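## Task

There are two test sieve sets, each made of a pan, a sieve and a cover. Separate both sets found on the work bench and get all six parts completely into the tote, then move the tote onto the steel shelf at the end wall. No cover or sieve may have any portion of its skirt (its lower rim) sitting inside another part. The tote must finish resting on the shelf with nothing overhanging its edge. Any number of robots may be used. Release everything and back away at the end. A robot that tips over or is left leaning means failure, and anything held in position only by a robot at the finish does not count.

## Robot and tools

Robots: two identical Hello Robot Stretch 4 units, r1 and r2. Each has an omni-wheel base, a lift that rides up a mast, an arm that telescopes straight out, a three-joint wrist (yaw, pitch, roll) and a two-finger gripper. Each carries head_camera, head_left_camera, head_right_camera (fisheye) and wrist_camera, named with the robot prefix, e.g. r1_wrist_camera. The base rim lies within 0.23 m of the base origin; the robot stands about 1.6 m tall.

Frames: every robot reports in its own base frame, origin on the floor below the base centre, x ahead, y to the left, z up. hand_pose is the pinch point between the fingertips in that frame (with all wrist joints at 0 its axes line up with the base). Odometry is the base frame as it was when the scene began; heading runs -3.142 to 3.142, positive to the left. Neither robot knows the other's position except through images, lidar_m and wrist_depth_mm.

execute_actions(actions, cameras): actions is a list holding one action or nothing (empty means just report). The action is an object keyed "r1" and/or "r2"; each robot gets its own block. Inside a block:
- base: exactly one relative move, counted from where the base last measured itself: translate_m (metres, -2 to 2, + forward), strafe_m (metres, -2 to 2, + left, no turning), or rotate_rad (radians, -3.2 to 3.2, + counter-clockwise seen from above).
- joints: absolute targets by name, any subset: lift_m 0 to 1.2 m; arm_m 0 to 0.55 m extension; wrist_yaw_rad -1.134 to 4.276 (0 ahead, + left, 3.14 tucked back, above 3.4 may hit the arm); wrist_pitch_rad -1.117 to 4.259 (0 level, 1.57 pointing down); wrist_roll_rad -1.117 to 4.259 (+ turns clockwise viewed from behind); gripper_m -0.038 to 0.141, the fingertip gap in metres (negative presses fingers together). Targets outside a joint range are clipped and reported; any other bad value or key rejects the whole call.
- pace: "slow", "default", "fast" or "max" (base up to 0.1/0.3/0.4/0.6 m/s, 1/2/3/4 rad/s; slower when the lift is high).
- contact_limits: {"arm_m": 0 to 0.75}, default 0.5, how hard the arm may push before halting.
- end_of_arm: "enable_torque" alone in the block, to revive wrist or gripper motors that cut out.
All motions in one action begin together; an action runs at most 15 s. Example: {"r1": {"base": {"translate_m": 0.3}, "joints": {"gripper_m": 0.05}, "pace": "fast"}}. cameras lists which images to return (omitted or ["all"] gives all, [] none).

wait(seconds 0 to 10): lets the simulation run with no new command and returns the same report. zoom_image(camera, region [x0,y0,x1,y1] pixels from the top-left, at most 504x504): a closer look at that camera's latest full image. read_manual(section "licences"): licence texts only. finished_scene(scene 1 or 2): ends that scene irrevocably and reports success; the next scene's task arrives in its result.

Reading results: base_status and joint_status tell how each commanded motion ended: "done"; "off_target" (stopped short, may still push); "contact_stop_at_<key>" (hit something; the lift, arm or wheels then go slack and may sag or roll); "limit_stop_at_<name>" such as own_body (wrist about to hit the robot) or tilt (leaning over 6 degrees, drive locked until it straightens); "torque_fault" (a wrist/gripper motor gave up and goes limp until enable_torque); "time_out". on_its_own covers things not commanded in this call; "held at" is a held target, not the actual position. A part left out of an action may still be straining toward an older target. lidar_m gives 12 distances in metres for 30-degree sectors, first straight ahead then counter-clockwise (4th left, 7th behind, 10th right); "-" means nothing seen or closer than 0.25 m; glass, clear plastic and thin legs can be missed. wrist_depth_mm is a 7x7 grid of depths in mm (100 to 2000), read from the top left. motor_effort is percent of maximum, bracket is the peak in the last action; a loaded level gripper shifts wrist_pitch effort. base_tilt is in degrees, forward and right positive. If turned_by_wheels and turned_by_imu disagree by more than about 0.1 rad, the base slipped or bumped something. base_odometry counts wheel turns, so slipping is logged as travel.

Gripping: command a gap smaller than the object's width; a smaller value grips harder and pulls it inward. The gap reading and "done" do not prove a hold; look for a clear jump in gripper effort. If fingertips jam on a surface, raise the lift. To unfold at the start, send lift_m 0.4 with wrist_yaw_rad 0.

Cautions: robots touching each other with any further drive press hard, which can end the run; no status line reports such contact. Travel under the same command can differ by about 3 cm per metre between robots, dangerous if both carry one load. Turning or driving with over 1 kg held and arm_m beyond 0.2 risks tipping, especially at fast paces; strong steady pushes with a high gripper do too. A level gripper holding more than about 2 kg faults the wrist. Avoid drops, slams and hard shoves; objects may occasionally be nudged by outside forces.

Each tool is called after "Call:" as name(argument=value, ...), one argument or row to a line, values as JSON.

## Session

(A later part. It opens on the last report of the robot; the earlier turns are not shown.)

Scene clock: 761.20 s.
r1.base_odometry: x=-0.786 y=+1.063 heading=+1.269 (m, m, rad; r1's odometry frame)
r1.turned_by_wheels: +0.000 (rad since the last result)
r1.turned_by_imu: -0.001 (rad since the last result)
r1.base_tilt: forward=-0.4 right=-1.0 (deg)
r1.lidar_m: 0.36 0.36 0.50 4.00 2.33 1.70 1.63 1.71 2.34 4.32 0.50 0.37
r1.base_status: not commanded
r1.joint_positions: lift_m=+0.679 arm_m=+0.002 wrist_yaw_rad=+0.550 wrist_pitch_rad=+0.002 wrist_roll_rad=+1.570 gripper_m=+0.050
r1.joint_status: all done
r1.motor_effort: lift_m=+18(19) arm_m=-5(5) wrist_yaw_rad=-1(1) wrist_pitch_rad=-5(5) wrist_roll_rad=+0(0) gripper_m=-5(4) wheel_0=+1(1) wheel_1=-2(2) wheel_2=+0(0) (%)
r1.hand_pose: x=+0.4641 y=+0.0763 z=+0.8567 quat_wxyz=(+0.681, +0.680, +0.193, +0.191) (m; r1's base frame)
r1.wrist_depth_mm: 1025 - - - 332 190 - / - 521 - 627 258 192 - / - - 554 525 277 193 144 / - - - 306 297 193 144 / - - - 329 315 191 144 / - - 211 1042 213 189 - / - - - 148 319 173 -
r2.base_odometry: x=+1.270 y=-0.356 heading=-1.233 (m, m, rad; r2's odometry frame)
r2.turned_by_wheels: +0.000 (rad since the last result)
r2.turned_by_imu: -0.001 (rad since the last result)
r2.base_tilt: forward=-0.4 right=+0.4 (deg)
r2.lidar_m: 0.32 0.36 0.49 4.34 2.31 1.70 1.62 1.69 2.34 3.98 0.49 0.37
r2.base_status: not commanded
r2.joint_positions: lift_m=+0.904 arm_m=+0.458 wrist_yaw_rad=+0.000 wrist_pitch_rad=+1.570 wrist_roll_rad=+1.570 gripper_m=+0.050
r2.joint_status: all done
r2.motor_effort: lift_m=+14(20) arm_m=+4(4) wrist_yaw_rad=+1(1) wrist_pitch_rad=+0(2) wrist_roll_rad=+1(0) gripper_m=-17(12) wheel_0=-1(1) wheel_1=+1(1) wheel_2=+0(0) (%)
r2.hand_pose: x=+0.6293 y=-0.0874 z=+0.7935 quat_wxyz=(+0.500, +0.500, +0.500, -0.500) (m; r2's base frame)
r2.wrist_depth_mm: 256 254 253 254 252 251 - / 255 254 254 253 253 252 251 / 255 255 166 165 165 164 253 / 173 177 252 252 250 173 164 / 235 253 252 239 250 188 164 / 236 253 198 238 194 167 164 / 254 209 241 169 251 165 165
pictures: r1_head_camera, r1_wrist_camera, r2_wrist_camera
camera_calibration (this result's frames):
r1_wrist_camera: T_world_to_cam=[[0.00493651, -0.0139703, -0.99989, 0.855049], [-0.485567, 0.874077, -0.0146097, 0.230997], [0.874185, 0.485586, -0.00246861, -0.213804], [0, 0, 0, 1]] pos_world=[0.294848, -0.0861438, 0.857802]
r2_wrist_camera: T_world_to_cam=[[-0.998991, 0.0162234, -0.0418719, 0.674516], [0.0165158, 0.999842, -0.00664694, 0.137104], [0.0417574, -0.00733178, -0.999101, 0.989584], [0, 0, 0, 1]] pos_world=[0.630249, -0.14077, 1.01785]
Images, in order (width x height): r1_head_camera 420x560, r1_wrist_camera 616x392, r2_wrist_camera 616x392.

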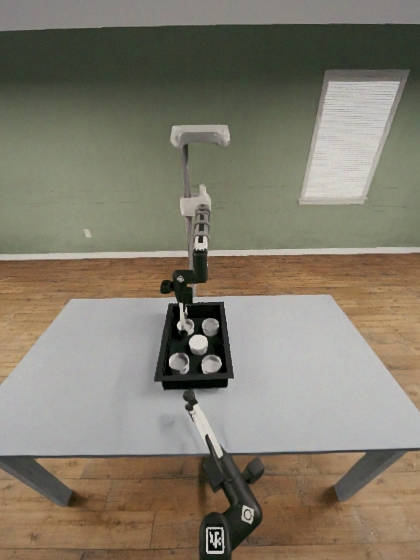

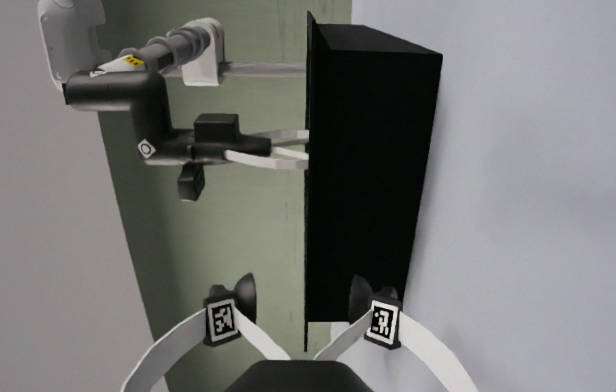

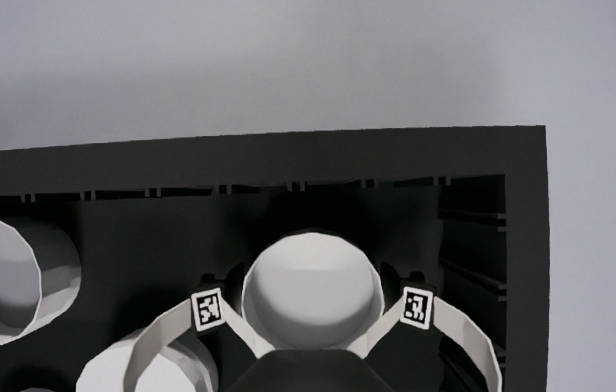

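Call:
execute_actions(
  actions=[
    {"r1": {"joints": {"arm_m": 0.05}, "contact_limits": {"arm_m": 0.15}}, "r2": {"joints": {"gripper_m": 0.088}}},
  ],
  cameras=["r2_wrist_camera", "r1_wrist_camera"],
)

Call:
execute_actions(
  actions=[
    {"r2": {"joints": {"lift_m": 1.01}, "pace": "fast"}},
  ],
  cameras=["r2_wrist_camera", "r2_head_camera"],
)

Scene clock: 781.73 s.
r1.base_odometry: x=-0.786 y=+1.063 heading=+1.269 (m, m, rad; r1's odometry frame)
r1.turned_by_wheels: +0.000 (rad since the last result)
r1.turned_by_imu: -0.001 (rad since the last result)
r1.base_tilt: forward=-0.3 right=-1.0 (deg)
r1.lidar_m: 0.36 0.37 0.51 4.00 2.34 1.71 1.64 1.70 2.34 4.33 0.51 0.37
r1.base_status: not commanded
r1.joint_positions: lift_m=+0.679 arm_m=+0.049 wrist_yaw_rad=+0.550 wrist_pitch_rad=+0.002 wrist_roll_rad=+1.570 gripper_m=+0.050
r1.joint_status: all done
r1.motor_effort: lift_m=+18(19) arm_m=+6(7) wrist_yaw_rad=-1(1) wrist_pitch_rad=-5(5) wrist_roll_rad=+1(2) gripper_m=-5(4) wheel_0=+1(1) wheel_1=-2(2) wheel_2=+0(0) (%)
r1.contact_limits: arm_m 0.15
r1.hand_pose: x=+0.5116 y=+0.0763 z=+0.8568 quat_wxyz=(+0.681, +0.680, +0.193, +0.191) (m; r1's base frame)
r1.wrist_depth_mm: 1008 - - - 330 190 - / 976 580 - 574 216 191 - / - 508 517 539 228 193 144 / - - - 252 245 192 143 / - - - 272 264 191 142 / - - 211 291 212 188 - / - - - 148 309 171 -
r2.base_odometry: x=+1.270 y=-0.356 heading=-1.233 (m, m, rad; r2's odometry frame)
r2.turned_by_wheels: +0.000 (rad since the last result)
r2.turned_by_imu: -0.001 (rad since the last result)
r2.base_tilt: forward=-0.5 right=+0.3 (deg)
r2.lidar_m: 0.33 0.34 0.49 4.34 2.31 1.68 1.59 1.68 2.35 3.97 0.50 0.36
r2.base_status: not commanded
r2.joint_positions: lift_m=+0.904 arm_m=+0.458 wrist_yaw_rad=+0.000 wrist_pitch_rad=+1.570 wrist_roll_rad=+1.570 gripper_m=+0.088
r2.joint_status: all done
r2.motor_effort: lift_m=+14(14) arm_m=+4(4) wrist_yaw_rad=+1(1) wrist_pitch_rad=-1(2) wrist_roll_rad=+1(0) gripper_m=-2(15) wheel_0=-1(0) wheel_1=+2(1) wheel_2=+0(0) (%)
r2.hand_pose: x=+0.6293 y=-0.0874 z=+0.7935 quat_wxyz=(+0.500, +0.500, +0.500, -0.500) (m; r2's base frame)
r2.wrist_depth_mm: 255 256 254 254 253 253 - / 255 256 255 254 253 253 252 / 255 255 166 165 165 165 252 / 173 177 252 252 251 173 165 / 236 253 252 250 252 188 164 / 236 253 195 251 198 175 165 / 254 209 253 125 252 165 165
pictures: r1_wrist_camera, r2_wrist_camera
camera_calibration (this result's frames):
r1_wrist_camera: T_world_to_cam=[[0.00496654, -0.0139516, -0.99989, 0.854808], [-0.485536, 0.874095, -0.014608, 0.254047], [0.874203, 0.485555, -0.00243276, -0.255351], [0, 0, 0, 1]] pos_world=[0.342332, -0.0861482, 0.857804]
r2_wrist_camera: T_world_to_cam=[[-0.998991, 0.0162238, -0.041877, 0.674524], [0.0165163, 0.999842, -0.00664685, 0.137104], [0.0417625, -0.0073318, -0.999101, 0.98958], [0, 0, 0, 1]] pos_world=[0.630251, -0.14077, 1.01785]
Images, in order (width x height): r1_wrist_camera 616x392, r2_wrist_camera 616x392.

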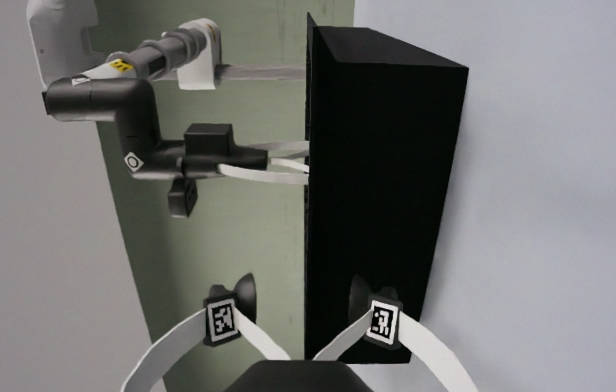

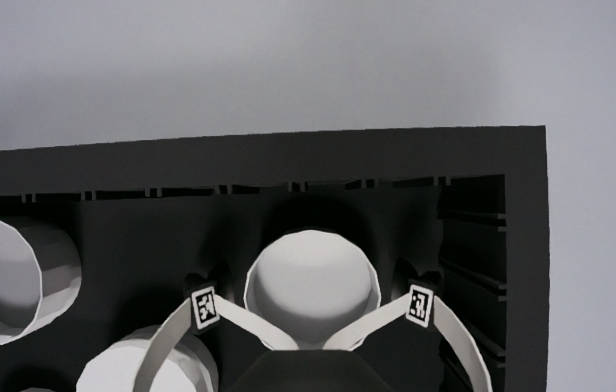

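Scene clock: 782.93 s.
r1.base_odometry: x=-0.786 y=+1.063 heading=+1.269 (m, m, rad; r1's odometry frame)
r1.turned_by_wheels: +0.000 (rad since the last result)
r1.turned_by_imu: +0.000 (rad since the last result)
r1.base_tilt: forward=-0.3 right=-1.0 (deg)
r1.lidar_m: 0.34 0.37 0.50 4.02 2.33 1.70 1.63 1.72 2.33 4.33 0.51 0.38
r1.base_status: not commanded
r1.joint_positions: lift_m=+0.679 arm_m=+0.049 wrist_yaw_rad=+0.550 wrist_pitch_rad=+0.002 wrist_roll_rad=+1.570 gripper_m=+0.050
r1.joint_status: not commanded
r1.motor_effort: lift_m=+18(18) arm_m=+6(6) wrist_yaw_rad=+0(1) wrist_pitch_rad=-5(5) wrist_roll_rad=+1(3) gripper_m=-4(4) wheel_0=+1(1) wheel_1=-2(2) wheel_2=+0(0) (%)
r1.hand_pose: x=+0.5116 y=+0.0763 z=+0.8568 quat_wxyz=(+0.681, +0.680, +0.193, +0.191) (m; r1's base frame)
r1.wrist_depth_mm: 1008 1060 - - 332 190 - / 496 - - 574 216 191 - / 504 512 - 585 227 193 144 / - - - 252 244 192 143 / - - - 272 264 191 143 / - - 211 293 212 188 - / - - - 148 307 172 -
r2.base_odometry: x=+1.270 y=-0.356 heading=-1.233 (m, m, rad; r2's odometry frame)
r2.turned_by_wheels: +0.000 (rad since the last result)
r2.turned_by_imu: +0.000 (rad since the last result)
r2.base_tilt: forward=-0.5 right=+0.3 (deg)
r2.lidar_m: 0.32 0.36 0.49 4.33 2.30 1.69 1.61 1.70 2.32 3.97 0.49 0.35
r2.base_status: not commanded
r2.joint_positions: lift_m=+1.010 arm_m=+0.458 wrist_yaw_rad=+0.000 wrist_pitch_rad=+1.570 wrist_roll_rad=+1.570 gripper_m=+0.088
r2.joint_status: all done
r2.motor_effort: lift_m=+21(22) arm_m=+4(4) wrist_yaw_rad=+1(1) wrist_pitch_rad=-2(2) wrist_roll_rad=+1(0) gripper_m=-6(3) wheel_0=+0(0) wheel_1=+1(1) wheel_2=+0(0) (%)
r2.hand_pose: x=+0.6293 y=-0.0874 z=+0.8994 quat_wxyz=(+0.500, +0.500, +0.500, -0.500) (m; r2's base frame)
r2.wrist_depth_mm: 362 362 362 359 357 357 355 / 362 359 359 362 359 357 355 / 364 362 359 357 359 359 357 / 273 291 359 357 303 359 355 / 342 342 357 355 357 357 357 / 362 362 195 359 197 359 357 / 362 345 317 124 355 315 359
pictures: r2_head_camera, r2_wrist_camera
camera_calibration (this result's frames):
r2_wrist_camera: T_world_to_cam=[[-0.998991, 0.0162236, -0.0418769, 0.678963], [0.016516, 0.999842, -0.00664685, 0.137808], [0.0417624, -0.00733179, -0.999101, 1.09542], [0, 0, 0, 1]] pos_world=[0.630255, -0.14077, 1.12378]
Images, in order (width x height): r2_head_camera 420x560, r2_wrist_camera 616x392.

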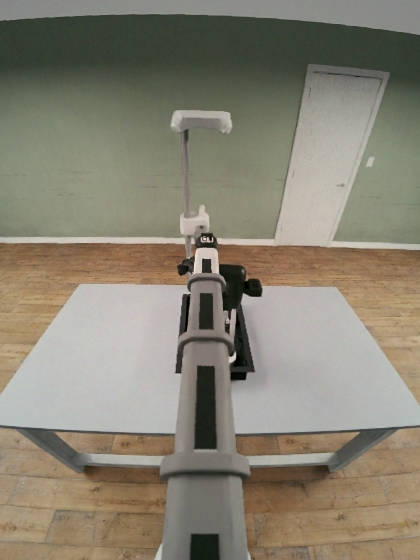

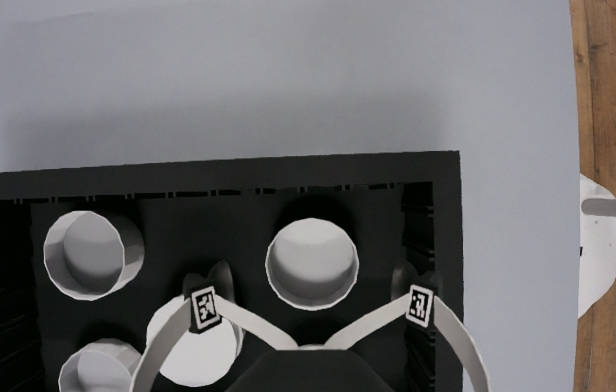

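Call:
execute_actions(
  actions=[
    {"r2": {"base": {"strafe_m": 0.058}, "joints": {"arm_m": 0.2, "wrist_pitch_rad": 0, "gripper_m": 0.05}, "pace": "fast"}},
  ],
  cameras=[],
)

Call:
execute_actions(
  actions=[
    {"r2": {"joints": {"arm_m": 0, "lift_m": 0.678}, "pace": "fast"}},
  ],
  cameras=["r2_wrist_camera", "r2_head_camera", "r1_wrist_camera", "r1_head_camera"],
)

Scene clock: 797.00 s.
r1.base_odometry: x=-0.786 y=+1.063 heading=+1.269 (m, m, rad; r1's odometry frame)
r1.turned_by_wheels: +0.000 (rad since the last result)
r1.turned_by_imu: -0.001 (rad since the last result)
r1.base_tilt: forward=-0.4 right=-1.0 (deg)
r1.lidar_m: 0.34 0.38 0.51 4.01 2.33 1.72 1.64 1.71 2.33 4.32 0.51 0.37
r1.base_status: not commanded
r1.joint_positions: lift_m=+0.679 arm_m=+0.049 wrist_yaw_rad=+0.550 wrist_pitch_rad=+0.002 wrist_roll_rad=+1.570 gripper_m=+0.050
r1.joint_status: not commanded
r1.motor_effort: lift_m=+18(17) arm_m=+6(6) wrist_yaw_rad=+0(1) wrist_pitch_rad=-3(4) wrist_roll_rad=+1(1) gripper_m=-5(4) wheel_0=+1(1) wheel_1=-2(2) wheel_2=+0(0) (%)
r1.hand_pose: x=+0.5116 y=+0.0763 z=+0.8568 quat_wxyz=(+0.681, +0.680, +0.193, +0.191) (m; r1's base frame)
r1.wrist_depth_mm: 931 741 - 1098 332 190 - / - 699 - 574 216 191 - / - - - 621 228 193 143 / - - - 251 245 192 143 / - - - 271 264 190 143 / - - 211 291 213 189 - / - - - 148 309 172 -
r2.base_odometry: x=+1.325 y=-0.337 heading=-1.233 (m, m, rad; r2's odometry frame)
r2.turned_by_wheels: +0.000 (rad since the last result)
r2.turned_by_imu: -0.001 (rad since the last result)
r2.base_tilt: forward=-0.5 right=+0.3 (deg)
r2.lidar_m: 0.33 0.34 0.48 4.26 2.31 1.68 1.62 1.67 2.33 4.03 0.49 0.34
r2.base_status: done
r2.joint_positions: lift_m=+1.010 arm_m=+0.201 wrist_yaw_rad=+0.000 wrist_pitch_rad=+0.003 wrist_roll_rad=+1.570 gripper_m=+0.050
r2.joint_status: all done
r2.motor_effort: lift_m=+21(21) arm_m=-4(9) wrist_yaw_rad=+1(0) wrist_pitch_rad=-10(14) wrist_roll_rad=+1(0) gripper_m=-3(5) wheel_0=+0(9) wheel_1=+0(6) wheel_2=+0(2) (%)
r2.hand_pose: x=+0.6602 y=-0.0875 z=+1.1871 quat_wxyz=(+0.707, +0.707, +0.001, -0.001) (m; r2's base frame)
r2.wrist_depth_mm: 1756 - - - - - 609 / 1708 - - - - - 615 / 1756 - - - - - 621 / 1756 - - - - - 564 / 1808 - - - 1078 798 512 / 1756 - 194 - 189 - 554 / 1808 - - 122 - - 621
pictures: none
No camera images: the call's "cameras" was empty. Leave "cameras" out to get every camera's image.

Scene clock: 798.90 s.
r1.base_odometry: x=-0.786 y=+1.063 heading=+1.269 (m, m, rad; r1's odometry frame)
r1.turned_by_wheels: +0.000 (rad since the last result)
r1.turned_by_imu: +0.000 (rad since the last result)
r1.base_tilt: forward=-0.4 right=-1.0 (deg)
r1.lidar_m: 0.36 0.38 0.51 4.01 2.34 1.71 1.65 1.71 2.32 4.31 0.51 0.39
r1.base_status: not commanded
r1.joint_positions: lift_m=+0.679 arm_m=+0.049 wrist_yaw_rad=+0.550 wrist_pitch_rad=+0.002 wrist_roll_rad=+1.570 gripper_m=+0.050
r1.joint_status: not commanded
r1.motor_effort: lift_m=+19(18) arm_m=+5(6) wrist_yaw_rad=-1(1) wrist_pitch_rad=-4(4) wrist_roll_rad=+0(0) gripper_m=-5(4) wheel_0=+1(1) wheel_1=-2(2) wheel_2=+0(0) (%)
r1.hand_pose: x=+0.5116 y=+0.0763 z=+0.8568 quat_wxyz=(+0.681, +0.680, +0.193, +0.191) (m; r1's base frame)
r1.wrist_depth_mm: 991 - - 820 330 189 - / - - - 574 216 191 - / - - - 621 228 193 144 / - - - 251 245 191 144 / - - - 271 264 191 143 / - - 211 291 212 188 - / - - - 148 309 172 -
r2.base_odometry: x=+1.325 y=-0.337 heading=-1.233 (m, m, rad; r2's odometry frame)
r2.turned_by_wheels: +0.000 (rad since the last result)
r2.turned_by_imu: +0.000 (rad since the last result)
r2.base_tilt: forward=-0.4 right=+0.3 (deg)
r2.lidar_m: 0.34 0.33 0.49 4.28 2.33 1.69 1.62 1.70 2.35 4.01 0.50 0.39
r2.base_status: not commanded
r2.joint_positions: lift_m=+0.678 arm_m=+0.001 wrist_yaw_rad=+0.000 wrist_pitch_rad=+0.002 wrist_roll_rad=+1.570 gripper_m=+0.050
r2.joint_status: all done
r2.motor_effort: lift_m=+14(17) arm_m=-4(3) wrist_yaw_rad=+2(0) wrist_pitch_rad=-7(9) wrist_roll_rad=+0(0) gripper_m=-4(3) wheel_0=+0(0) wheel_1=+0(0) wheel_2=+0(0) (%)
r2.hand_pose: x=+0.4602 y=-0.0875 z=+0.8558 quat_wxyz=(+0.707, +0.707, +0.001, -0.001) (m; r2's base frame)
r2.wrist_depth_mm: - - - - 399 191 - / - - - - 404 193 - / - - - - 306 196 - / - - - - 303 196 - / - 1281 - 820 303 195 - / - - 194 301 189 193 - / - - - 122 300 163 -
pictures: r1_head_camera, r1_wrist_camera, r2_head_camera, r2_wrist_camera
camera_calibration (this result's frames):
r1_wrist_camera: T_world_to_cam=[[0.00496655, -0.0139517, -0.99989, 0.854808], [-0.485536, 0.874095, -0.0146082, 0.254047], [0.874203, 0.485555, -0.00243282, -0.255351], [0, 0, 0, 1]] pos_world=[0.342332, -0.0861482, 0.857804]
r2_wrist_camera: T_world_to_cam=[[0.0387599, 0.0163112, -0.999115, 0.849807], [0.00682928, 0.999839, 0.016588, 0.124923], [0.999225, -0.00746619, 0.0386423, -0.26982], [0, 0, 0, 1]] pos_world=[0.235819, -0.140779, 0.85741]
Images, in order (width x height): r1_head_camera 420x560, r1_wrist_camera 616x392, r2_head_camera 420x560, r2_wrist_camera 616x392.

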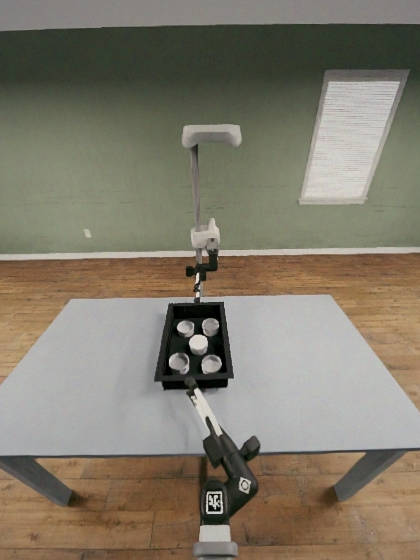

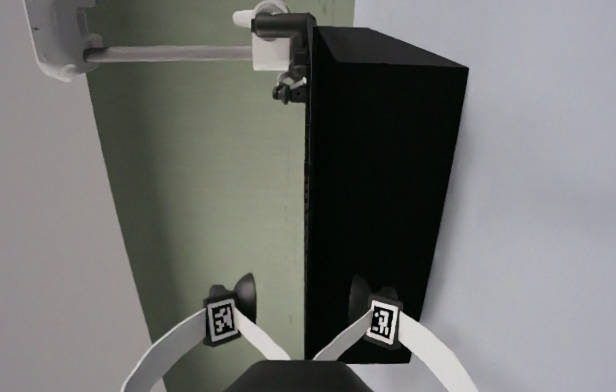

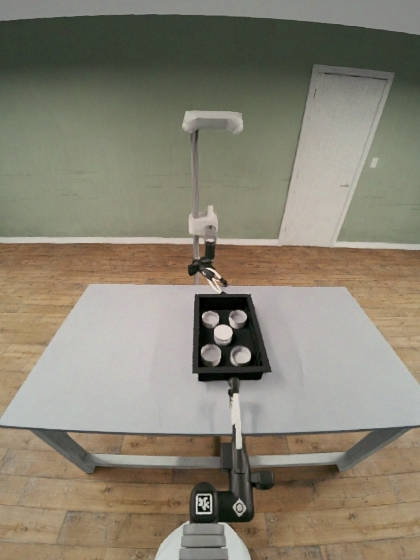

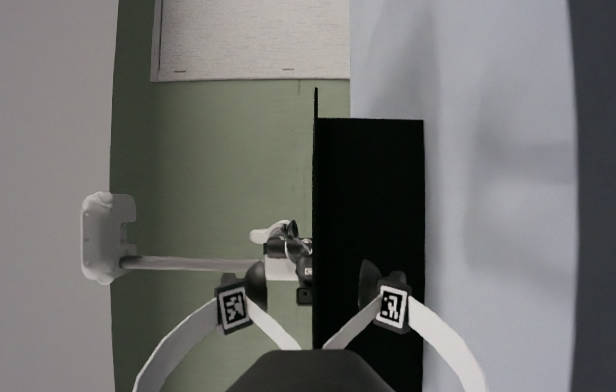

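Call:
execute_actions(
  actions=[
    {"r1": {"joints": {"arm_m": 0.071, "lift_m": 0.676}, "contact_limits": {"arm_m": 0.15}}, "r2": {"joints": {"arm_m": 0.061, "lift_m": 0.6765}, "contact_limits": {"arm_m": 0.15}}},
  ],
  cameras=["r2_wrist_camera", "r2_head_camera", "r1_wrist_camera", "r1_head_camera"],
)

Call:
zoom_image(
  camera="r1_head_camera",
  region=[130, 270, 270, 430],
)

Call:
zoom_image(
  camera="r2_head_camera",
  region=[160, 260, 300, 420],
)

Scene clock: 815.23 s.
r1.base_odometry: x=-0.786 y=+1.063 heading=+1.269 (m, m, rad; r1's odometry frame)
r1.turned_by_wheels: +0.000 (rad since the last result)
r1.turned_by_imu: -0.001 (rad since the last result)
r1.base_tilt: forward=-0.4 right=-1.0 (deg)
r1.lidar_m: 0.36 0.36 0.49 4.00 2.34 1.72 1.64 1.71 2.32 4.32 0.50 0.36
r1.base_status: not commanded
r1.joint_positions: lift_m=+0.676 arm_m=+0.070 wrist_yaw_rad=+0.550 wrist_pitch_rad=+0.002 wrist_roll_rad=+1.570 gripper_m=+0.050
r1.joint_status: all done
r1.motor_effort: lift_m=+18(20) arm_m=+6(10) wrist_yaw_rad=+0(1) wrist_pitch_rad=-5(5) wrist_roll_rad=+1(2) gripper_m=-5(5) wheel_0=+1(1) wheel_1=-2(2) wheel_2=+0(0) (%)
r1.contact_limits: arm_m 0.15
r1.hand_pose: x=+0.5326 y=+0.0763 z=+0.8537 quat_wxyz=(+0.681, +0.680, +0.193, +0.191) (m; r1's base frame)
r1.wrist_depth_mm: 960 - - 768 320 183 - / - - - 211 193 185 - / - - - 210 205 186 - / - - - 225 220 185 138 / - - - 244 237 184 - / - - 210 265 213 182 - / - - - 149 277 166 -
r2.base_odometry: x=+1.325 y=-0.337 heading=-1.233 (m, m, rad; r2's odometry frame)
r2.turned_by_wheels: +0.000 (rad since the last result)
r2.turned_by_imu: -0.001 (rad since the last result)
r2.base_tilt: forward=-0.5 right=+0.2 (deg)
r2.lidar_m: 0.33 0.36 0.50 4.28 2.31 1.70 1.61 1.70 2.34 4.01 0.50 0.35
r2.base_status: not commanded
r2.joint_positions: lift_m=+0.677 arm_m=+0.060 wrist_yaw_rad=+0.000 wrist_pitch_rad=+0.003 wrist_roll_rad=+1.570 gripper_m=+0.050
r2.joint_status: all done
r2.motor_effort: lift_m=+14(15) arm_m=+5(6) wrist_yaw_rad=+2(2) wrist_pitch_rad=-7(9) wrist_roll_rad=-1(1) gripper_m=-2(3) wheel_0=+0(0) wheel_1=+0(0) wheel_2=+0(1) (%)
r2.contact_limits: arm_m 0.15
r2.hand_pose: x=+0.5195 y=-0.0875 z=+0.8543 quat_wxyz=(+0.707, +0.707, +0.001, -0.001) (m; r2's base frame)
r2.wrist_depth_mm: - - - - 389 186 - / - - - - 342 189 - / - - - - 248 191 - / - - - - 247 191 - / - - - 647 246 191 - / - - 195 244 189 187 - / - - - 122 242 159 -
pictures: r1_head_camera, r1_wrist_camera, r2_head_camera, r2_wrist_camera
camera_calibration (this result's frames):
r1_wrist_camera: T_world_to_cam=[[0.00497636, -0.0139457, -0.99989, 0.851679], [-0.485527, 0.8741, -0.0146077, 0.264205], [0.874208, 0.485546, -0.00242116, -0.273743], [0, 0, 0, 1]] pos_world=[0.363348, -0.0861494, 0.854782]
r2_wrist_camera: T_world_to_cam=[[0.0386814, 0.0163129, -0.999118, 0.846088], [0.00701879, 0.999838, 0.0165964, 0.12449], [0.999227, -0.00765458, 0.0385606, -0.329002], [0, 0, 0, 1]] pos_world=[0.295146, -0.140791, 0.855963]
Images, in order (width x height): r1_head_camera 420x560, r1_wrist_camera 616x392, r2_head_camera 420x560, r2_wrist_camera 616x392.

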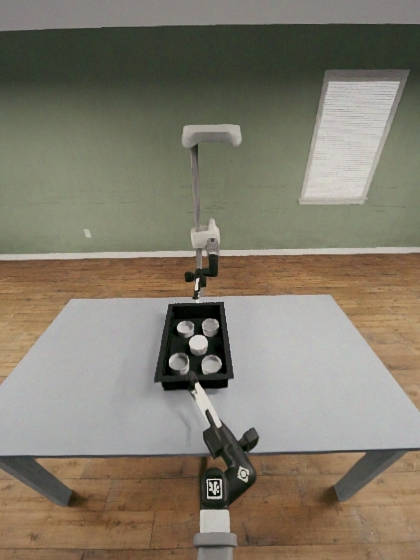

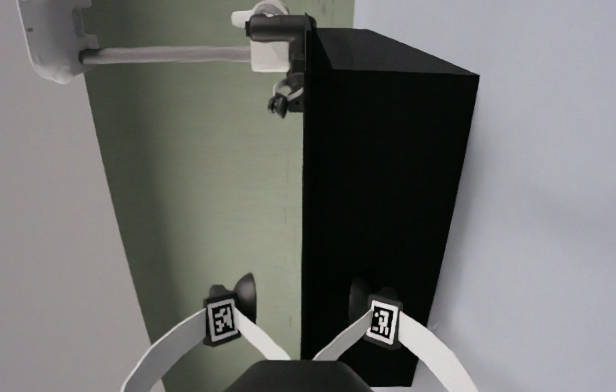

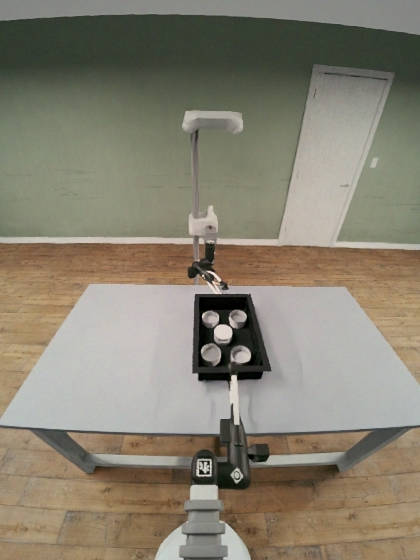

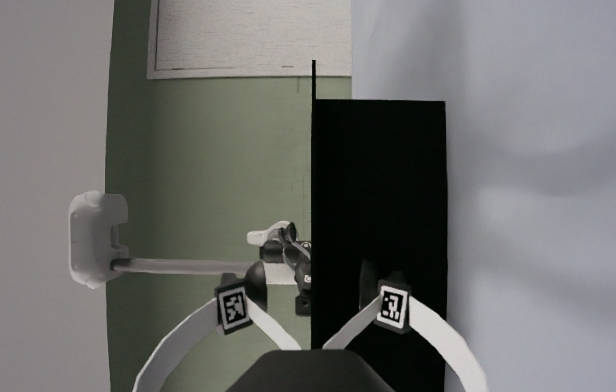

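Region (130, 270, 270, 430) of r1_head_camera's 420x560 image, scaled by 3.150, with more detail than that image has; it fills the left 441 columns of this view, and the rest is white.

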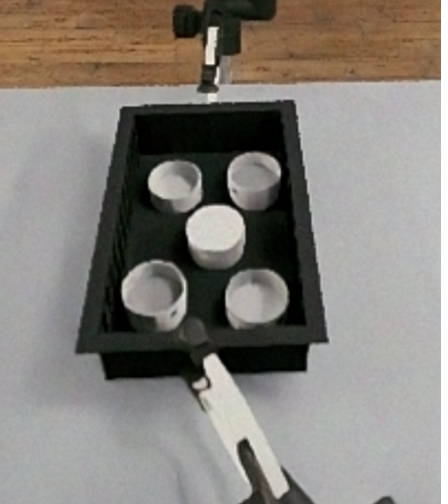

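Region (160, 260, 300, 420) of r2_head_camera's 420x560 image, scaled by 3.150, with more detail than that image has; it fills the left 441 columns of this view, and the rest is white.

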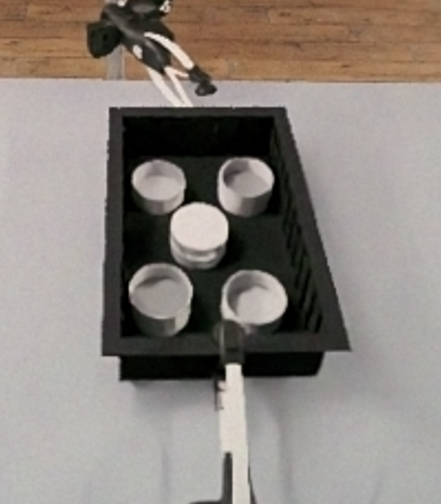

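Call:
execute_actions(
  actions=[
    {"r1": {"joints": {"arm_m": 0.075, "gripper_m": -0.005}, "contact_limits": {"arm_m": 0.2}}, "r2": {"joints": {"arm_m": 0.065, "gripper_m": -0.005}, "contact_limits": {"arm_m": 0.2}}},
  ],
  cameras=["r2_wrist_camera", "r2_head_camera", "r1_wrist_camera", "r1_head_camera"],
)

Call:
zoom_image(
  camera="r1_head_camera",
  region=[130, 270, 270, 430],
)

Call:
zoom_image(
  camera="r2_head_camera",
  region=[160, 260, 300, 420],
)

Scene clock: 831.13 s.
r1.base_odometry: x=-0.786 y=+1.063 heading=+1.269 (m, m, rad; r1's odometry frame)
r1.turned_by_wheels: +0.000 (rad since the last result)
r1.turned_by_imu: -0.001 (rad since the last result)
r1.base_tilt: forward=-0.4 right=-1.0 (deg)
r1.lidar_m: 0.35 0.36 0.51 3.99 2.32 1.71 1.65 1.72 2.32 4.33 0.51 0.37
r1.base_status: not commanded
r1.joint_positions: lift_m=+0.676 arm_m=+0.074 wrist_yaw_rad=+0.550 wrist_pitch_rad=+0.003 wrist_roll_rad=+1.570 gripper_m=-0.005
r1.joint_status: all done
r1.motor_effort: lift_m=+19(19) arm_m=+5(7) wrist_yaw_rad=-1(2) wrist_pitch_rad=-5(13) wrist_roll_rad=+1(1) gripper_m=-12(10) wheel_0=+1(1) wheel_1=-2(2) wheel_2=+0(0) (%)
r1.contact_limits: arm_m 0.2
r1.hand_pose: x=+0.5368 y=+0.0764 z=+0.8536 quat_wxyz=(+0.681, +0.680, +0.193, +0.191) (m; r1's base frame)
r1.wrist_depth_mm: 960 - - 768 319 182 - / - - - 207 187 183 - / - - - 202 197 185 - / - - - 217 211 185 138 / - - - 235 228 183 - / - - - 203 244 181 - / - - 182 183 178 167 -
r2.base_odometry: x=+1.325 y=-0.337 heading=-1.233 (m, m, rad; r2's odometry frame)
r2.turned_by_wheels: +0.000 (rad since the last result)
r2.turned_by_imu: -0.001 (rad since the last result)
r2.base_tilt: forward=-0.5 right=+0.4 (deg)
r2.lidar_m: 0.35 0.36 0.50 4.28 2.31 1.70 1.62 1.69 2.35 4.00 0.48 0.37
r2.base_status: not commanded
r2.joint_positions: lift_m=+0.677 arm_m=+0.064 wrist_yaw_rad=+0.000 wrist_pitch_rad=+0.003 wrist_roll_rad=+1.570 gripper_m=-0.005
r2.joint_status: all done
r2.motor_effort: lift_m=+15(14) arm_m=+3(1) wrist_yaw_rad=+0(4) wrist_pitch_rad=-9(18) wrist_roll_rad=-1(1) gripper_m=-8(10) wheel_0=+0(0) wheel_1=+1(1) wheel_2=-1(1) (%)
r2.contact_limits: arm_m 0.2
r2.hand_pose: x=+0.5238 y=-0.0873 z=+0.8542 quat_wxyz=(+0.707, +0.707, +0.001, -0.001) (m; r2's base frame)
r2.wrist_depth_mm: - - - - 387 186 - / - - - - 343 189 - / - - - - 246 190 - / - - - - 245 191 - / - - - 634 244 190 - / - - - 202 185 188 - / - - - 129 240 160 -
pictures: r1_head_camera, r1_wrist_camera, r2_head_camera, r2_wrist_camera
camera_calibration (this result's frames):
r1_wrist_camera: T_world_to_cam=[[0.00459121, -0.0139045, -0.999893, 0.851745], [-0.485793, 0.873956, -0.0143838, 0.266114], [0.874062, 0.485807, -0.00274218, -0.277098], [0, 0, 0, 1]] pos_world=[0.367566, -0.0861129, 0.854721]
r2_wrist_camera: T_world_to_cam=[[0.0383809, 0.0165039, -0.999127, 0.845963], [0.00629491, 0.99984, 0.0167575, 0.124493], [0.999243, -0.00693259, 0.0382709, -0.333025], [0, 0, 0, 1]] pos_world=[0.299521, -0.140744, 0.855883]
Images, in order (width x height): r1_head_camera 420x560, r1_wrist_camera 616x392, r2_head_camera 420x560, r2_wrist_camera 616x392.

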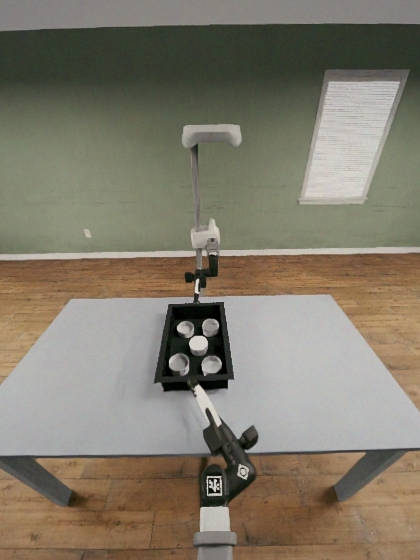

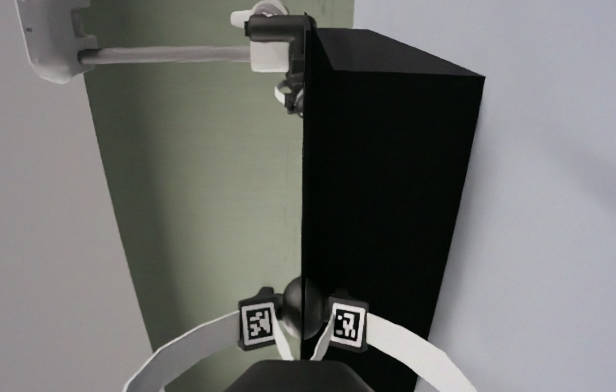

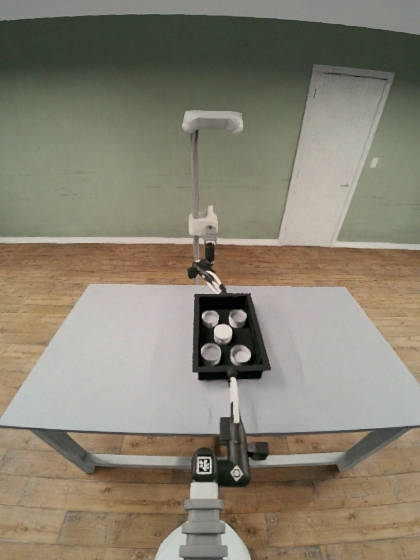

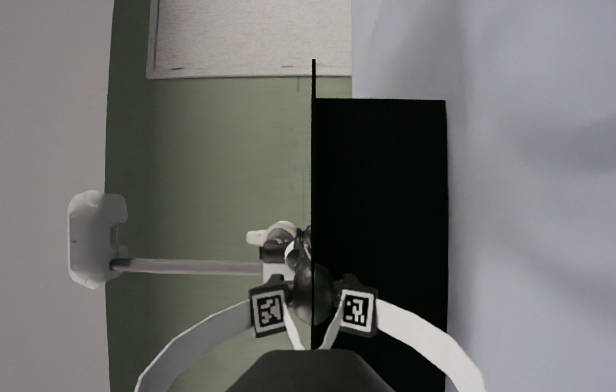

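Region (130, 270, 270, 430) of r1_head_camera's 420x560 image, scaled by 3.150, with more detail than that image has; it fills the left 441 columns of this view, and the rest is white.

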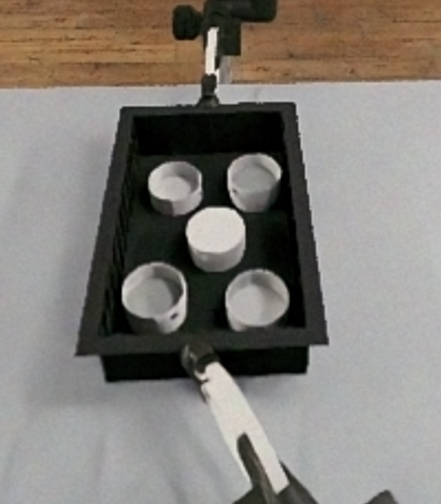

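Region (160, 260, 300, 420) of r2_head_camera's 420x560 image, scaled by 3.150, with more detail than that image has; it fills the left 441 columns of this view, and the rest is white.

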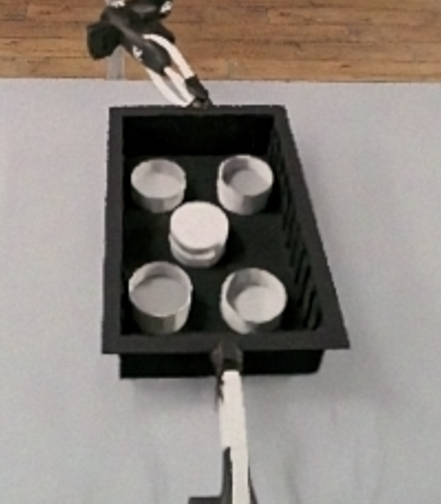

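Call:
execute_actions(
  actions=[
    {"r1": {"joints": {"arm_m": 0.082, "gripper_m": -0.03}, "contact_limits": {"arm_m": 0.2}}, "r2": {"joints": {"arm_m": 0.073, "gripper_m": -0.03}, "contact_limits": {"arm_m": 0.2}}},
  ],
  cameras=["r2_wrist_camera", "r1_wrist_camera"],
)

Scene clock: 837.63 s.
r1.base_odometry: x=-0.786 y=+1.063 heading=+1.269 (m, m, rad; r1's odometry frame)
r1.turned_by_wheels: +0.000 (rad since the last result)
r1.turned_by_imu: -0.001 (rad since the last result)
r1.base_tilt: forward=-0.3 right=-1.0 (deg)
r1.lidar_m: 0.34 0.37 0.52 4.00 2.34 1.71 1.64 1.71 2.32 4.32 0.51 0.37
r1.base_status: not commanded
r1.joint_positions: lift_m=+0.676 arm_m=+0.081 wrist_yaw_rad=+0.551 wrist_pitch_rad=+0.003 wrist_roll_rad=+1.570 gripper_m=-0.029
r1.joint_status: all done
r1.motor_effort: lift_m=+19(18) arm_m=+4(4) wrist_yaw_rad=-2(7) wrist_pitch_rad=-5(5) wrist_roll_rad=+0(0) gripper_m=-20(20) wheel_0=+1(1) wheel_1=-2(2) wheel_2=+0(0) (%)
r1.contact_limits: arm_m 0.2
r1.hand_pose: x=+0.5438 y=+0.0765 z=+0.8536 quat_wxyz=(+0.681, +0.680, +0.193, +0.191) (m; r1's base frame)
r1.wrist_depth_mm: 960 - - 741 319 182 - / - - - 192 180 177 - / - - - 195 190 185 - / - - - 209 204 185 138 / - - - 226 219 183 - / - - - 202 232 181 - / - - - 204 178 156 -
r2.base_odometry: x=+1.325 y=-0.337 heading=-1.233 (m, m, rad; r2's odometry frame)
r2.turned_by_wheels: +0.000 (rad since the last result)
r2.turned_by_imu: -0.001 (rad since the last result)
r2.base_tilt: forward=-0.4 right=+0.3 (deg)
r2.lidar_m: 0.35 0.35 0.50 4.28 2.33 1.69 1.61 1.71 2.33 3.99 0.51 0.38
r2.base_status: not commanded
r2.joint_positions: lift_m=+0.677 arm_m=+0.072 wrist_yaw_rad=+0.001 wrist_pitch_rad=+0.003 wrist_roll_rad=+1.570 gripper_m=-0.030
r2.joint_status: all done
r2.motor_effort: lift_m=+14(15) arm_m=+3(6) wrist_yaw_rad=-1(8) wrist_pitch_rad=-8(9) wrist_roll_rad=-1(1) gripper_m=-18(17) wheel_0=+0(0) wheel_1=+1(1) wheel_2=-1(3) (%)
r2.contact_limits: arm_m 0.2
r2.hand_pose: x=+0.5319 y=-0.0872 z=+0.8542 quat_wxyz=(+0.707, +0.707, +0.001, -0.001) (m; r2's base frame)
r2.wrist_depth_mm: - - - - 387 186 - / - - - - 342 189 - / - - - - 238 190 - / - - - - 236 191 - / - - - 634 234 190 - / - - 181 199 182 187 - / - - - 122 232 150 -
pictures: r1_wrist_camera, r2_wrist_camera
camera_calibration (this result's frames):
r1_wrist_camera: T_world_to_cam=[[0.00468082, -0.0138515, -0.999893, 0.85169], [-0.486183, 0.873739, -0.0143798, 0.269625], [0.873844, 0.486199, -0.00264455, -0.283272], [0, 0, 0, 1]] pos_world=[0.374636, -0.0860581, 0.854727]
r2_wrist_camera: T_world_to_cam=[[0.0385517, 0.0165905, -0.999119, 0.845613], [0.00592848, 0.999841, 0.0168313, 0.124469], [0.999239, -0.00657213, 0.0384472, -0.341195], [0, 0, 0, 1]] pos_world=[0.307598, -0.140721, 0.855891]
Images, in order (width x height): r1_wrist_camera 616x392, r2_wrist_camera 616x392.

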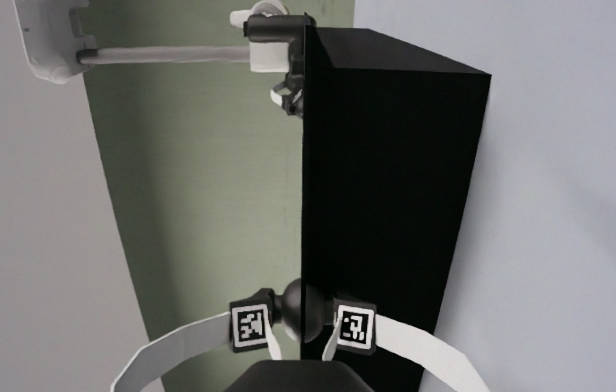

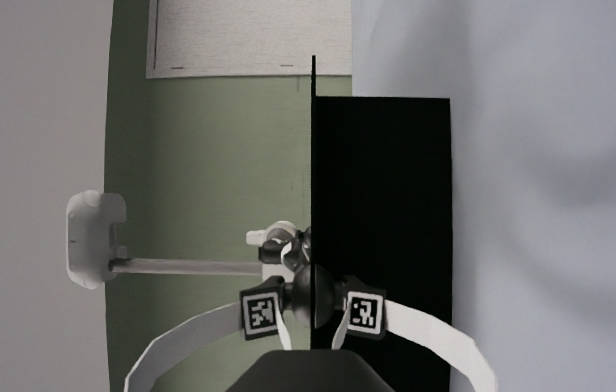

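Call:
execute_actions(
  actions=[
    {"r1": {"joints": {"lift_m": 0.716}}, "r2": {"joints": {"lift_m": 0.7165}}},
  ],
  cameras=["r2_wrist_camera", "r1_wrist_camera"],
)

Scene clock: 843.43 s.
r1.base_odometry: x=-0.786 y=+1.063 heading=+1.269 (m, m, rad; r1's odometry frame)
r1.turned_by_wheels: +0.000 (rad since the last result)
r1.turned_by_imu: -0.001 (rad since the last result)
r1.base_tilt: forward=-0.4 right=-1.0 (deg)
r1.lidar_m: 0.34 0.36 0.51 4.00 2.34 1.70 1.64 1.72 2.32 4.32 0.49 0.37
r1.base_status: not commanded
r1.joint_positions: lift_m=+0.716 arm_m=+0.081 wrist_yaw_rad=+0.549 wrist_pitch_rad=+0.008 wrist_roll_rad=+1.570 gripper_m=-0.029
r1.joint_status: all done
r1.motor_effort: lift_m=+25(26) arm_m=+4(4) wrist_yaw_rad=+1(3) wrist_pitch_rad=-20(21) wrist_roll_rad=+0(0) gripper_m=-22(22) wheel_0=+1(1) wheel_1=-2(2) wheel_2=+0(0) (%)
r1.hand_pose: x=+0.5439 y=+0.0761 z=+0.8916 quat_wxyz=(+0.682, +0.680, +0.194, +0.189) (m; r1's base frame)
r1.wrist_depth_mm: 976 - 1060 750 377 256 - / - - - 544 181 211 193 / - - - 580 190 212 195 / - - - 210 205 213 194 / - - - 226 220 238 193 / - - - 206 231 252 190 / - - - 183 257 218 -
r2.base_odometry: x=+1.325 y=-0.337 heading=-1.233 (m, m, rad; r2's odometry frame)
r2.turned_by_wheels: +0.000 (rad since the last result)
r2.turned_by_imu: -0.001 (rad since the last result)
r2.base_tilt: forward=-0.4 right=+0.4 (deg)
r2.lidar_m: 0.34 0.35 0.50 4.27 2.31 1.69 1.62 1.69 2.35 3.98 0.49 0.38
r2.base_status: not commanded
r2.joint_positions: lift_m=+0.716 arm_m=+0.072 wrist_yaw_rad=+0.002 wrist_pitch_rad=+0.008 wrist_roll_rad=+1.570 gripper_m=-0.029
r2.joint_status: all done
r2.on_its_own: wrist_pitch_rad is at rest, and its effort (-24) is outside its rest range (-23 to +23)
r2.motor_effort: lift_m=+23(21) arm_m=+3(3) wrist_yaw_rad=-4(5) wrist_pitch_rad=-24(27) wrist_roll_rad=-1(0) gripper_m=-16(17) wheel_0=+0(0) wheel_1=+1(1) wheel_2=+0(0) (%)
r2.hand_pose: x=+0.5320 y=-0.0868 z=+0.8919 quat_wxyz=(+0.707, +0.707, +0.004, -0.002) (m; r2's base frame)
r2.wrist_depth_mm: - - - - 535 260 - / - - - - 473 263 195 / - - - - 238 248 196 / - - - - 237 249 198 / - 1308 - 627 236 247 196 / - - - 200 182 244 195 / - - - 131 233 210 -
pictures: r1_wrist_camera, r2_wrist_camera
camera_calibration (this result's frames):
r1_wrist_camera: T_world_to_cam=[[0.00030491, -0.0165256, -0.999863, 0.892215], [-0.48507, 0.874353, -0.0145991, 0.27012], [0.874475, 0.485008, -0.00774946, -0.278786], [0, 0, 0, 1]] pos_world=[0.374546, -0.0862223, 0.893876]
r2_wrist_camera: T_world_to_cam=[[0.0331003, 0.0166314, -0.999314, 0.886346], [0.00474681, 0.999848, 0.0167975, 0.124126], [0.999441, -0.00529955, 0.0330163, -0.337929], [0, 0, 0, 1]] pos_world=[0.307813, -0.140639, 0.89481]
Images, in order (width x height): r1_wrist_camera 616x392, r2_wrist_camera 616x392.

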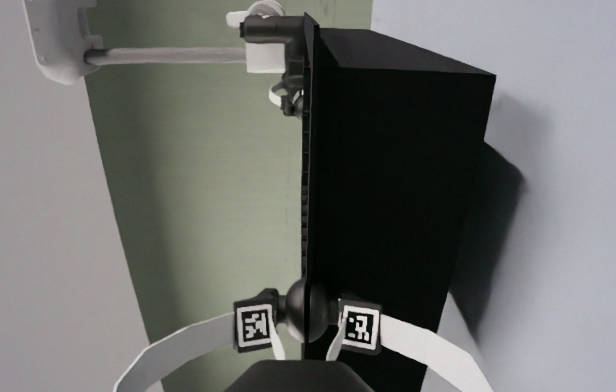

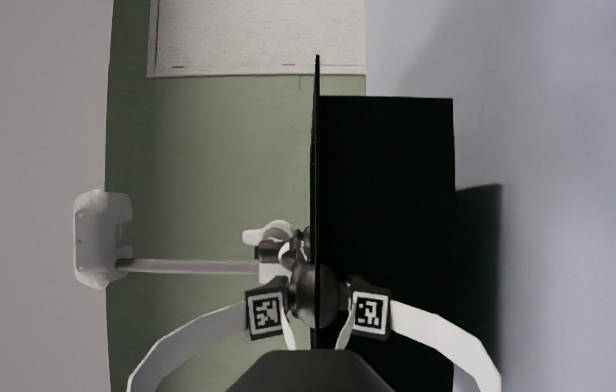

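Call:
execute_actions(
  actions=[
    {"r1": {"base": {"strafe_m": 0.5}}, "r2": {"base": {"strafe_m": -0.5}, "joints": {"arm_m": 0.075}}},
  ],
  cameras=["r2_wrist_camera", "r1_wrist_camera", "r1_head_camera"],
)

Scene clock: 850.27 s.
r1.base_odometry: x=-1.263 y=+1.212 heading=+1.269 (m, m, rad; r1's odometry frame)
r1.turned_by_wheels: +0.000 (rad since the last result)
r1.turned_by_imu: +0.000 (rad since the last result)
r1.base_tilt: forward=-0.4 right=-1.0 (deg)
r1.lidar_m: 0.34 0.37 3.62 3.52 2.36 1.71 1.65 1.72 2.32 4.83 0.51 0.38
r1.base_status: done
r1.joint_positions: lift_m=+0.716 arm_m=+0.081 wrist_yaw_rad=+0.551 wrist_pitch_rad=+0.008 wrist_roll_rad=+1.570 gripper_m=-0.029
r1.joint_status: not commanded
r1.motor_effort: lift_m=+25(25) arm_m=+4(4) wrist_yaw_rad=-6(5) wrist_pitch_rad=-20(22) wrist_roll_rad=+0(0) gripper_m=-19(21) wheel_0=+0(9) wheel_1=+3(14) wheel_2=+0(3) (%)
r1.hand_pose: x=+0.5437 y=+0.0767 z=+0.8916 quat_wxyz=(+0.681, +0.679, +0.195, +0.190) (m; r1's base frame)
r1.wrist_depth_mm: 960 - - 741 373 253 - / - - - 539 179 182 192 / - - - 580 189 195 194 / - - - 580 203 211 193 / - - - 225 219 226 192 / - - - 205 229 251 190 / - - - 223 256 211 -
r2.base_odometry: x=+0.853 y=-0.503 heading=-1.233 (m, m, rad; r2's odometry frame)
r2.turned_by_wheels: +0.000 (rad since the last result)
r2.turned_by_imu: -0.001 (rad since the last result)
r2.base_tilt: forward=-0.5 right=+0.3 (deg)
r2.lidar_m: 0.35 0.35 0.51 4.76 2.33 1.69 1.62 1.69 2.34 3.51 3.65 0.36
r2.base_status: done
r2.joint_positions: lift_m=+0.716 arm_m=+0.074 wrist_yaw_rad=-0.001 wrist_pitch_rad=+0.009 wrist_roll_rad=+1.570 gripper_m=-0.030
r2.joint_status: all done
r2.on_its_own: wrist_pitch_rad is at rest, and its effort (-25) is outside its rest range (-23 to +23)
r2.motor_effort: lift_m=+23(23) arm_m=+4(5) wrist_yaw_rad=+5(4) wrist_pitch_rad=-25(26) wrist_roll_rad=-1(0) gripper_m=-17(22) wheel_0=-1(8) wheel_1=+1(8) wheel_2=-2(3) (%)
r2.hand_pose: x=+0.5335 y=-0.0878 z=+0.8918 quat_wxyz=(+0.707, +0.707, +0.003, -0.004) (m; r2's base frame)
r2.wrist_depth_mm: - - - - - 258 - / - - - - 469 262 193 / - - - - 238 246 196 / - - - - 235 246 196 / - 1229 - 621 236 246 195 / - - 183 200 183 242 194 / - - - 128 231 210 -
pictures: r1_head_camera, r1_wrist_camera, r2_wrist_camera
camera_calibration (this result's frames):
r1_wrist_camera: T_world_to_cam=[[0.000103416, -0.0166696, -0.999861, 0.892338], [-0.486858, 0.873359, -0.0146109, 0.270582], [0.873481, 0.486791, -0.00802541, -0.278288], [0, 0, 0, 1]] pos_world=[0.374722, -0.0859723, 0.893934]
r2_wrist_camera: T_world_to_cam=[[0.0325859, 0.0165204, -0.999332, 0.88646], [0.0081273, 0.999826, 0.0167936, 0.123291], [0.999436, -0.00866911, 0.032446, -0.339201], [0, 0, 0, 1]] pos_world=[0.309121, -0.140855, 0.894803]
Images, in order (width x height): r1_head_camera 420x560, r1_wrist_camera 616x392, r2_wrist_camera 616x392.

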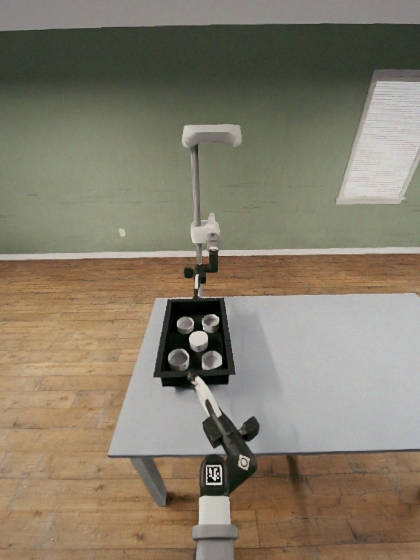

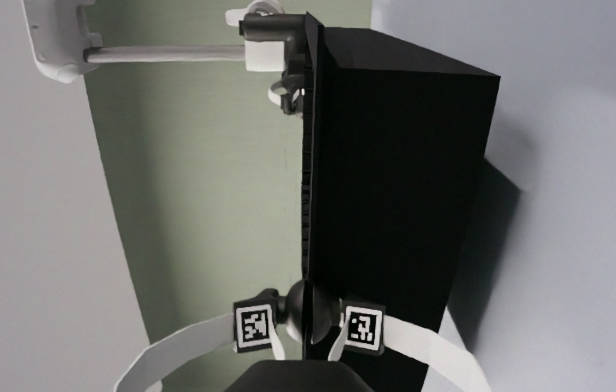

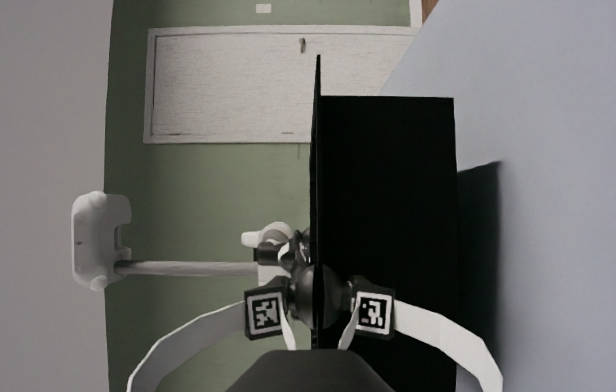

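Call:
execute_actions(
  actions=[
    {"r1": {"base": {"strafe_m": 1.2}, "pace": "fast"}, "r2": {"base": {"strafe_m": -1.2}, "joints": {"arm_m": 0.0715}, "pace": "fast"}},
  ],
  cameras=["r2_wrist_camera", "r1_wrist_camera", "r1_head_camera"],
)

Scene clock: 867.50 s.
r1.base_odometry: x=-2.409 y=+1.568 heading=+1.269 (m, m, rad; r1's odometry frame)
r1.turned_by_wheels: +0.000 (rad since the last result)
r1.turned_by_imu: +0.002 (rad since the last result)
r1.base_tilt: forward=-0.4 right=-1.0 (deg)
r1.lidar_m: 0.54 0.57 2.35 2.31 2.35 1.70 1.63 1.70 2.34 1.44 0.96 1.27
r1.base_status: done
r1.joint_positions: lift_m=+0.716 arm_m=+0.081 wrist_yaw_rad=+0.551 wrist_pitch_rad=+0.008 wrist_roll_rad=+1.570 gripper_m=-0.029
r1.joint_status: not commanded
r1.motor_effort: lift_m=+24(25) arm_m=+4(4) wrist_yaw_rad=-5(5) wrist_pitch_rad=-21(20) wrist_roll_rad=+0(1) gripper_m=-19(20) wheel_0=+4(13) wheel_1=-2(12) wheel_2=+0(3) (%)
r1.hand_pose: x=+0.5437 y=+0.0767 z=+0.8916 quat_wxyz=(+0.681, +0.679, +0.195, +0.190) (m; r1's base frame)
r1.wrist_depth_mm: 946 - - 741 - 1756 960 / - - - 539 178 181 976 / - - - 580 188 195 1205 / - - - 569 202 1430 1229 / - - - 225 219 1499 1205 / - - - 205 229 1708 1205 / - - - 224 257 1430 1229
r2.base_odometry: x=-0.279 y=-0.901 heading=-1.233 (m, m, rad; r2's odometry frame)
r2.turned_by_wheels: +0.000 (rad since the last result)
r2.turned_by_imu: -0.001 (rad since the last result)
r2.base_tilt: forward=-0.4 right=+0.4 (deg)
r2.lidar_m: 0.50 1.21 0.91 1.45 2.29 1.69 1.60 1.70 2.34 2.33 2.38 0.53
r2.base_status: done
r2.joint_positions: lift_m=+0.716 arm_m=+0.072 wrist_yaw_rad=-0.002 wrist_pitch_rad=+0.009 wrist_roll_rad=+1.570 gripper_m=-0.030
r2.joint_status: all done
r2.on_its_own: wrist_pitch_rad is at rest, and its effort (-25) is outside its rest range (-23 to +23)
r2.motor_effort: lift_m=+23(23) arm_m=-3(3) wrist_yaw_rad=+5(6) wrist_pitch_rad=-25(27) wrist_roll_rad=-1(1) gripper_m=-17(16) wheel_0=+0(11) wheel_1=+1(9) wheel_2=-2(2) (%)
r2.hand_pose: x=+0.5313 y=-0.0879 z=+0.8918 quat_wxyz=(+0.707, +0.707, +0.002, -0.004) (m; r2's base frame)
r2.wrist_depth_mm: - - - - - 1808 1255 / - - - - - 1756 1255 / - - - - 236 1708 1281 / - - - - 236 1708 1042 / - 1229 - 621 234 1229 991 / - - 183 200 184 1708 1160 / - - - 128 231 1464 1281
pictures: r1_head_camera, r1_wrist_camera, r2_wrist_camera
camera_calibration (this result's frames):
r1_wrist_camera: T_world_to_cam=[[0.0000969688, -0.0166605, -0.999861, 0.892351], [-0.486816, 0.873382, -0.0146002, 0.270562], [0.873504, 0.48675, -0.00802591, -0.278293], [0, 0, 0, 1]] pos_world=[0.374718, -0.0859781, 0.893944]
r2_wrist_camera: T_world_to_cam=[[0.0326694, 0.0165306, -0.999329, 0.88651], [0.00840135, 0.999823, 0.0168134, 0.123225], [0.999431, -0.008945, 0.0325248, -0.337118], [0, 0, 0, 1]] pos_world=[0.30693, -0.140873, 0.894809]
Images, in order (width x height): r1_head_camera 420x560, r1_wrist_camera 616x392, r2_wrist_camera 616x392.

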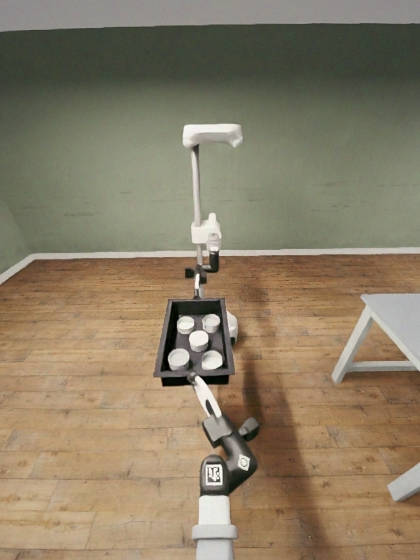

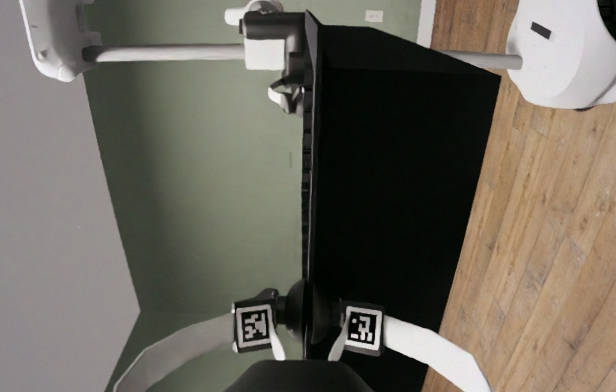

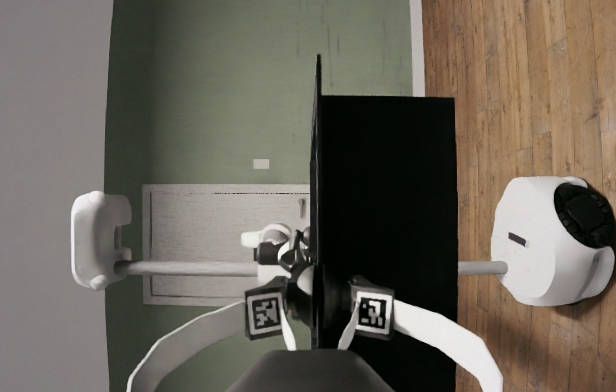

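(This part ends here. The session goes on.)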